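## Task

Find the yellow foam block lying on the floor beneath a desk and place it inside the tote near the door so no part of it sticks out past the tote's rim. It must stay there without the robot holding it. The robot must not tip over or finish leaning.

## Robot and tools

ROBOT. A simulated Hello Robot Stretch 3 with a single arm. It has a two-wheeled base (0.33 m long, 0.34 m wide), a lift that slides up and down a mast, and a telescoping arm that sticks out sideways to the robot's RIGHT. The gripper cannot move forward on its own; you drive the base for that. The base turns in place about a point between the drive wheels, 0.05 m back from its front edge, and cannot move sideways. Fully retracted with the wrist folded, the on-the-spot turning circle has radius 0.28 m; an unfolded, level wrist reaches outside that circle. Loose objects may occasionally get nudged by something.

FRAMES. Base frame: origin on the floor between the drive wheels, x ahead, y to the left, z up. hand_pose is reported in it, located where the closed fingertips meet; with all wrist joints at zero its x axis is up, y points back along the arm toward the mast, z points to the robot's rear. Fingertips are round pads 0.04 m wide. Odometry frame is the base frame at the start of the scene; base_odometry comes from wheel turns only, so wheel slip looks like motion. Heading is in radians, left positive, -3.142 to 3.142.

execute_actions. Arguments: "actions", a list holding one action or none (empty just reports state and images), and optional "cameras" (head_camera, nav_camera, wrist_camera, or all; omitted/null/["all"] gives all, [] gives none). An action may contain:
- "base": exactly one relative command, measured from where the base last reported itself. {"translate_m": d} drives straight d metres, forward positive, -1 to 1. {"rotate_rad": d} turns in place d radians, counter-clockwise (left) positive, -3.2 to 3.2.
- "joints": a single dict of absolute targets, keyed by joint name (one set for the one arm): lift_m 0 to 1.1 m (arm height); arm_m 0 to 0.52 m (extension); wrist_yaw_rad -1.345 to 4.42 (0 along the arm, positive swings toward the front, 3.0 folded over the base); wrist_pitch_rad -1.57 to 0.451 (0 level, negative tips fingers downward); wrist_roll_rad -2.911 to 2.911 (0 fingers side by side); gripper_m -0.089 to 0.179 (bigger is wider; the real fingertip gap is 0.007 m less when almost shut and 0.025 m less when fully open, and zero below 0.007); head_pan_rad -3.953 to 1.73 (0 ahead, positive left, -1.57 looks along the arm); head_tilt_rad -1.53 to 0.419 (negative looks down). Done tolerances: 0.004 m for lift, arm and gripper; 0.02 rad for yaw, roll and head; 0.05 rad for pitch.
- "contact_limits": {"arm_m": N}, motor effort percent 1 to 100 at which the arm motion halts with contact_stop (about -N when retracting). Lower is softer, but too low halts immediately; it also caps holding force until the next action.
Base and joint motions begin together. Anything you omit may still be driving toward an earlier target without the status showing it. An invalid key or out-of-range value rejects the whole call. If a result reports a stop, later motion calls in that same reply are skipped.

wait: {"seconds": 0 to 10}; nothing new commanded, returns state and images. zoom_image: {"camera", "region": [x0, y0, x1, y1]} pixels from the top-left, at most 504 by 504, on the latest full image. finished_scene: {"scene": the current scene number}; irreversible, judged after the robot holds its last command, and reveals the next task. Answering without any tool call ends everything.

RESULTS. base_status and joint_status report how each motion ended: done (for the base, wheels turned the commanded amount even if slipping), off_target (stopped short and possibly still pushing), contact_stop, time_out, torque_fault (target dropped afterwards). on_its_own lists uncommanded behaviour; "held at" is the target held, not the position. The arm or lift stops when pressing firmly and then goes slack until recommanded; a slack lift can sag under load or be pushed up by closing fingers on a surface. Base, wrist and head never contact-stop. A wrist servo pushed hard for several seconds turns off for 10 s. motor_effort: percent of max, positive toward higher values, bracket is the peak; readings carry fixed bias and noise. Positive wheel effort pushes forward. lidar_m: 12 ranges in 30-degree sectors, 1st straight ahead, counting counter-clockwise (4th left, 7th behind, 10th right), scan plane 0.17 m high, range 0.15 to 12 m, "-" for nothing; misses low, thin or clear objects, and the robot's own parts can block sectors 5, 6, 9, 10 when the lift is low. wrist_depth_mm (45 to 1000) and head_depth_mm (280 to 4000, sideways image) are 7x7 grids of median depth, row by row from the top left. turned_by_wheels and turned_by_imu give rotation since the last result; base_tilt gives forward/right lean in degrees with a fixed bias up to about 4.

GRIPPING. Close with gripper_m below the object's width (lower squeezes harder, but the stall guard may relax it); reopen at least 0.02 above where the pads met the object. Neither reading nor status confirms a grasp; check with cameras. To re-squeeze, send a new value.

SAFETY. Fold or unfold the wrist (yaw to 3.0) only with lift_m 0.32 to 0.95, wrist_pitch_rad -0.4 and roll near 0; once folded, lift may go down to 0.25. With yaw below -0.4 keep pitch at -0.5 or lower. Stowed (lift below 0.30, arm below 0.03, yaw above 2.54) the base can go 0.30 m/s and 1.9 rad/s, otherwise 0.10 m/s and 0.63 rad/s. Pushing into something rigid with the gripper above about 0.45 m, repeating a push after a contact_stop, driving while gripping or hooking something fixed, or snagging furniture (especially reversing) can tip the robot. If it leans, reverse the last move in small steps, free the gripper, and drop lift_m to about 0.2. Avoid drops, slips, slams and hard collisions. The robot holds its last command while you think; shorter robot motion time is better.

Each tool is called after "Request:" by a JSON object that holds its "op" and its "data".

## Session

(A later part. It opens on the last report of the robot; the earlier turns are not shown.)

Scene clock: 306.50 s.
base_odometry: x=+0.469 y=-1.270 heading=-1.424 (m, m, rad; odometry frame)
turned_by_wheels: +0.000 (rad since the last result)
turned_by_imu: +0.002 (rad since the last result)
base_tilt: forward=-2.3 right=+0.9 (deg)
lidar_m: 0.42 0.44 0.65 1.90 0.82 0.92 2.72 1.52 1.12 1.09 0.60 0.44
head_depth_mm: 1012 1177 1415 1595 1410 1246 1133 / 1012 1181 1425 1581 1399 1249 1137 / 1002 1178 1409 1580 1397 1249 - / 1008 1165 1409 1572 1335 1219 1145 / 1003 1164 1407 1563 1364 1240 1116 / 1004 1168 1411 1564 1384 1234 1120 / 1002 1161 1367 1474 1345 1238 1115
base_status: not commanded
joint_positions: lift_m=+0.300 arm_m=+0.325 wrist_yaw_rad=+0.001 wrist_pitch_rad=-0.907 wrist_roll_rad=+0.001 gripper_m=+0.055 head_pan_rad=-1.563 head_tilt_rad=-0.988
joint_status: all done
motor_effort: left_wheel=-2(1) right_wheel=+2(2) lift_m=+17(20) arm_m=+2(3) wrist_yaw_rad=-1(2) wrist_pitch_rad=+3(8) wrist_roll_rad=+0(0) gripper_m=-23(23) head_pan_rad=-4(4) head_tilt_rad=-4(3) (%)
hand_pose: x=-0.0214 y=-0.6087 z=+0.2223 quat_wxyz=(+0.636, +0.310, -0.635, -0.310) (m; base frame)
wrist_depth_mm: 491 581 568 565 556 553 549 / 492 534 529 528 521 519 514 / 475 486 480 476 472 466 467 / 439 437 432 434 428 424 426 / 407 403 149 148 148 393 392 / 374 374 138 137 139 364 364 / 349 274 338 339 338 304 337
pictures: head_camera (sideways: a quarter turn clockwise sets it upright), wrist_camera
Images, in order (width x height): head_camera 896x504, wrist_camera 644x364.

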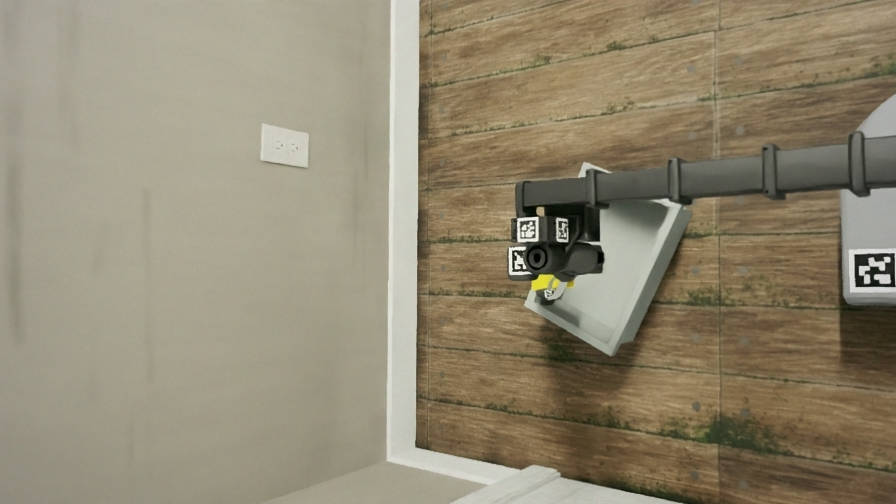

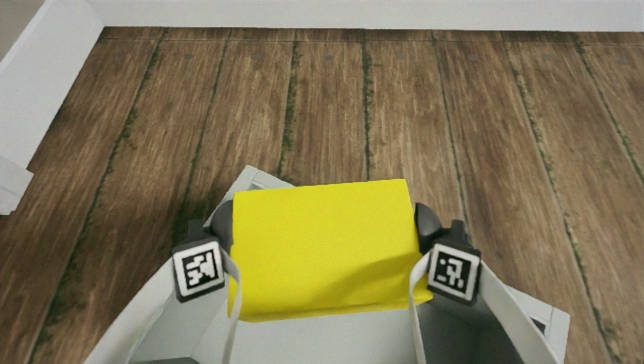

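Request:
{"op": "execute_actions", "data": {"actions": [{"joints": {"arm_m": 0.29, "lift_m": 0.2}}], "cameras": ["head_camera", "wrist_camera"]}}

Scene clock: 319.17 s.
base_odometry: x=+0.469 y=-1.270 heading=-1.424 (m, m, rad; odometry frame)
turned_by_wheels: +0.000 (rad since the last result)
turned_by_imu: +0.001 (rad since the last result)
base_tilt: forward=-2.2 right=+1.0 (deg)
lidar_m: 0.43 0.43 0.65 1.90 0.82 0.92 2.72 1.51 1.12 1.09 0.60 0.44
head_depth_mm: 1009 1179 1412 1595 1403 1256 1133 / 1006 1177 1412 1596 1411 1255 1139 / 1004 1175 1407 1572 1414 1240 1150 / 1012 1170 1405 1572 1442 1232 1146 / 1004 1169 1417 1568 1357 1235 1127 / 1008 1168 1403 1581 1390 1239 1119 / 1004 1174 1372 1471 1364 1237 1110
base_status: not commanded
joint_positions: lift_m=+0.200 arm_m=+0.290 wrist_yaw_rad=+0.001 wrist_pitch_rad=-0.907 wrist_roll_rad=+0.001 gripper_m=+0.055 head_pan_rad=-1.563 head_tilt_rad=-0.988
joint_status: all done
motor_effort: left_wheel=-1(1) right_wheel=+2(2) lift_m=+17(19) arm_m=-2(2) wrist_yaw_rad=-1(1) wrist_pitch_rad=+3(3) wrist_roll_rad=+0(0) gripper_m=-23(23) head_pan_rad=-4(3) head_tilt_rad=-4(3) (%)
hand_pose: x=-0.0214 y=-0.5741 z=+0.1223 quat_wxyz=(+0.636, +0.310, -0.635, -0.310) (m; base frame)
wrist_depth_mm: 438 441 436 434 431 426 422 / 397 392 229 385 386 382 381 / 357 350 244 223 342 345 342 / 326 201 262 249 205 186 312 / 233 205 150 148 148 215 174 / 170 212 138 137 139 249 181 / 148 194 248 251 250 245 165
pictures: head_camera (sideways: a quarter turn clockwise sets it upright), wrist_camera
Images, in order (width x height): head_camera 896x504, wrist_camera 644x364.

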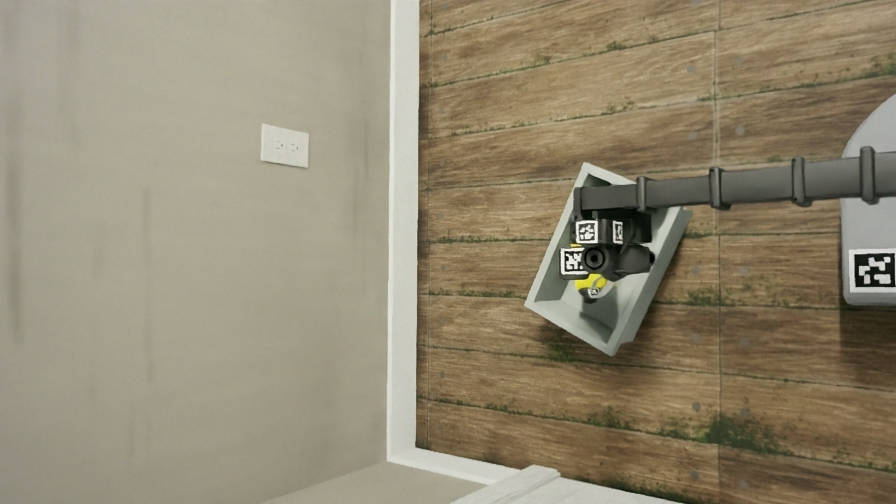

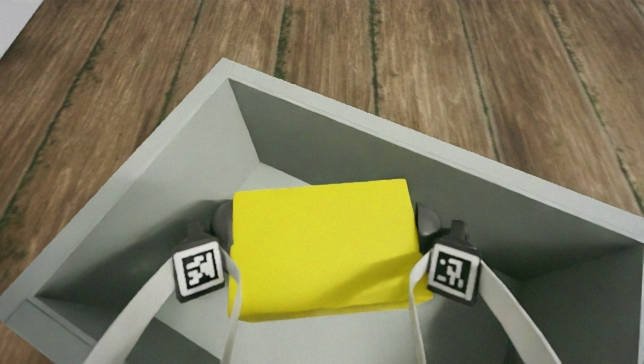

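Request:
{"op": "execute_actions", "data": {"actions": [{"joints": {"lift_m": 0.122}}], "cameras": ["wrist_camera"]}}

Request:
{"op": "execute_actions", "data": {"actions": [{"joints": {"gripper_m": 0.135}}], "cameras": ["wrist_camera"]}}

Request:
{"op": "execute_actions", "data": {"actions": [{"joints": {"lift_m": 0.35}}], "cameras": ["wrist_camera", "head_camera"]}}

Scene clock: 327.97 s.
base_odometry: x=+0.469 y=-1.270 heading=-1.424 (m, m, rad; odometry frame)
turned_by_wheels: +0.000 (rad since the last result)
turned_by_imu: +0.001 (rad since the last result)
base_tilt: forward=-2.2 right=+1.0 (deg)
lidar_m: 0.42 0.44 0.65 1.90 0.82 0.92 2.72 1.52 1.12 1.09 0.60 0.44
head_depth_mm: 1010 1179 1418 1589 1409 1253 1128 / 1002 1172 1422 1585 1399 1243 1141 / 1005 1177 1413 1573 1392 1252 1155 / 1008 1180 1408 1577 1392 1230 1144 / 1010 1170 1409 1574 1362 1241 1117 / 1005 1173 1403 1568 1395 1238 1118 / 1003 1172 1375 1472 1355 1226 1118
base_status: not commanded
joint_positions: lift_m=+0.122 arm_m=+0.290 wrist_yaw_rad=+0.001 wrist_pitch_rad=-0.907 wrist_roll_rad=+0.001 gripper_m=+0.055 head_pan_rad=-1.563 head_tilt_rad=-0.988
joint_status: all done
motor_effort: left_wheel=-1(2) right_wheel=+2(2) lift_m=+17(20) arm_m=-2(2) wrist_yaw_rad=-1(1) wrist_pitch_rad=+2(2) wrist_roll_rad=+0(0) gripper_m=-24(23) head_pan_rad=-3(4) head_tilt_rad=-3(3) (%)
hand_pose: x=-0.0214 y=-0.5741 z=+0.0442 quat_wxyz=(+0.636, +0.310, -0.635, -0.310) (m; base frame)
wrist_depth_mm: 317 148 175 147 131 308 304 / 131 159 206 176 147 125 115 / 138 173 242 221 176 146 125 / 147 187 228 227 205 175 145 / 158 203 149 148 148 202 172 / 170 194 138 137 139 191 181 / 135 179 179 180 179 178 165
pictures: wrist_camera
Images, in order (width x height): wrist_camera 644x364.

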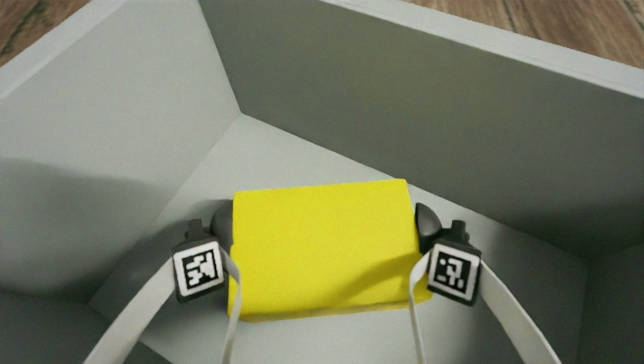

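Scene clock: 329.27 s.
base_odometry: x=+0.469 y=-1.270 heading=-1.424 (m, m, rad; odometry frame)
turned_by_wheels: +0.000 (rad since the last result)
turned_by_imu: +0.000 (rad since the last result)
base_tilt: forward=-2.2 right=+1.0 (deg)
lidar_m: 0.42 0.43 0.65 1.90 0.82 0.92 2.72 1.51 1.12 1.09 0.60 0.44
head_depth_mm: 1006 1175 1414 1578 1404 1255 1128 / 1007 1170 1420 1588 1400 1251 1136 / 1005 1171 1414 1559 1394 1240 1152 / 1007 1175 1418 1579 1395 1225 1143 / 1000 1172 1404 1579 1358 1246 1121 / 1004 1173 1418 1561 1391 1231 1120 / 1005 1172 1358 1480 1363 1233 1114
base_status: not commanded
joint_positions: lift_m=+0.122 arm_m=+0.290 wrist_yaw_rad=+0.001 wrist_pitch_rad=-0.907 wrist_roll_rad=+0.001 gripper_m=+0.135 head_pan_rad=-1.563 head_tilt_rad=-0.988
joint_status: all done
motor_effort: left_wheel=-2(2) right_wheel=+2(2) lift_m=+17(17) arm_m=-2(2) wrist_yaw_rad=-1(1) wrist_pitch_rad=+2(2) wrist_roll_rad=+0(0) gripper_m=+1(97) head_pan_rad=-4(3) head_tilt_rad=-4(3) (%)
hand_pose: x=-0.0214 y=-0.5741 z=+0.0442 quat_wxyz=(+0.636, +0.310, -0.635, -0.310) (m; base frame)
wrist_depth_mm: 318 147 175 148 131 308 304 / 131 159 206 177 146 125 115 / 138 172 241 221 175 146 125 / 147 188 228 227 212 175 146 / 158 192 203 162 167 201 172 / 170 191 189 150 177 191 180 / - 179 179 175 179 178 155
pictures: wrist_camera
Images, in order (width x height): wrist_camera 644x364.

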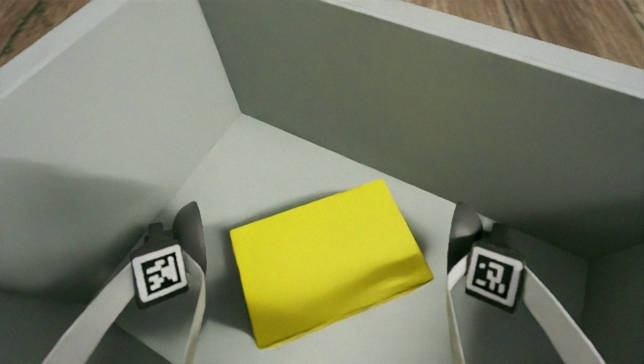

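Scene clock: 332.17 s.
base_odometry: x=+0.469 y=-1.270 heading=-1.424 (m, m, rad; odometry frame)
turned_by_wheels: +0.000 (rad since the last result)
turned_by_imu: +0.001 (rad since the last result)
base_tilt: forward=-2.2 right=+1.0 (deg)
lidar_m: 0.42 0.43 0.65 1.89 0.82 0.92 2.71 1.51 1.13 1.09 0.60 0.44
head_depth_mm: 1010 1170 1419 1585 1401 1262 1121 / 1012 1172 1411 1593 1401 1251 1146 / 1007 1180 1406 1576 1399 1245 - / 1007 1167 1406 1584 1314 1231 1150 / 1008 1170 1415 1569 1368 1236 1119 / 1008 1169 1424 1573 1380 1234 1112 / 1000 1169 1357 1468 1357 1237 1115
base_status: not commanded
joint_positions: lift_m=+0.350 arm_m=+0.290 wrist_yaw_rad=+0.001 wrist_pitch_rad=-0.907 wrist_roll_rad=+0.001 gripper_m=+0.135 head_pan_rad=-1.563 head_tilt_rad=-0.988
joint_status: all done
motor_effort: left_wheel=-2(2) right_wheel=+2(2) lift_m=+24(26) arm_m=-2(2) wrist_yaw_rad=-1(0) wrist_pitch_rad=+3(2) wrist_roll_rad=+0(0) gripper_m=+1(1) head_pan_rad=-4(4) head_tilt_rad=-4(3) (%)
hand_pose: x=-0.0214 y=-0.5741 z=+0.2718 quat_wxyz=(+0.636, +0.310, -0.635, -0.310) (m; base frame)
wrist_depth_mm: 505 620 623 618 612 602 593 / 501 603 600 595 586 586 586 / 495 547 540 539 537 531 524 / 477 495 486 496 488 482 480 / 452 461 382 430 359 453 442 / 424 421 402 375 402 385 413 / 395 385 371 374 383 325 382
pictures: head_camera (sideways: a quarter turn clockwise sets it upright), wrist_camera
Images, in order (width x height): head_camera 896x504, wrist_camera 644x364.

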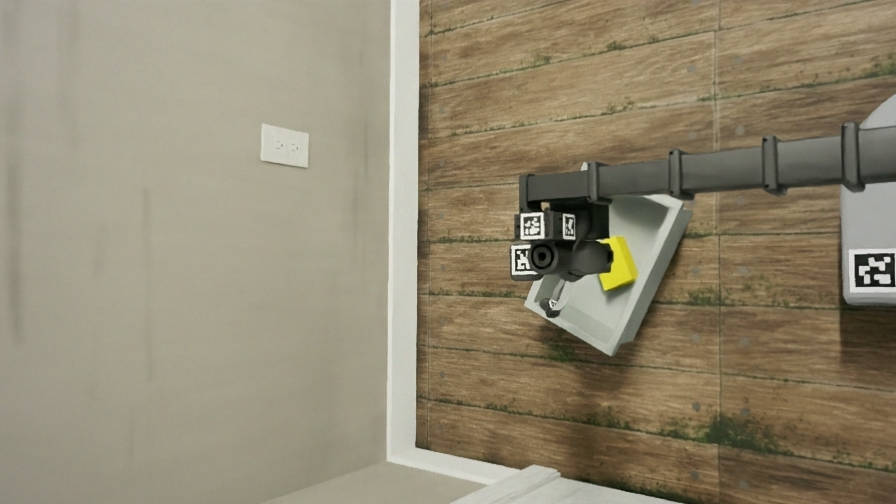

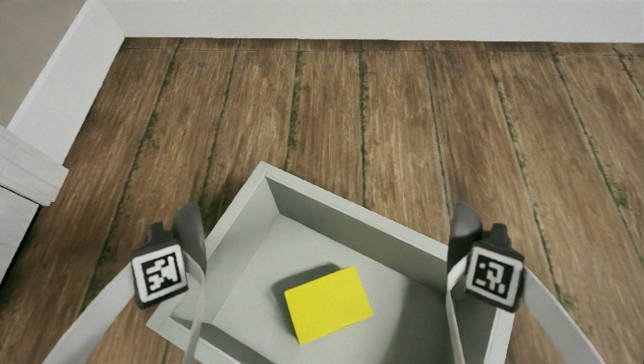

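The block is resting inside the tote, well clear of the edges. Finishing scene 1.

Request:
{"op": "finished_scene", "data": {"scene": 1}}

The scene is finished: the task was done.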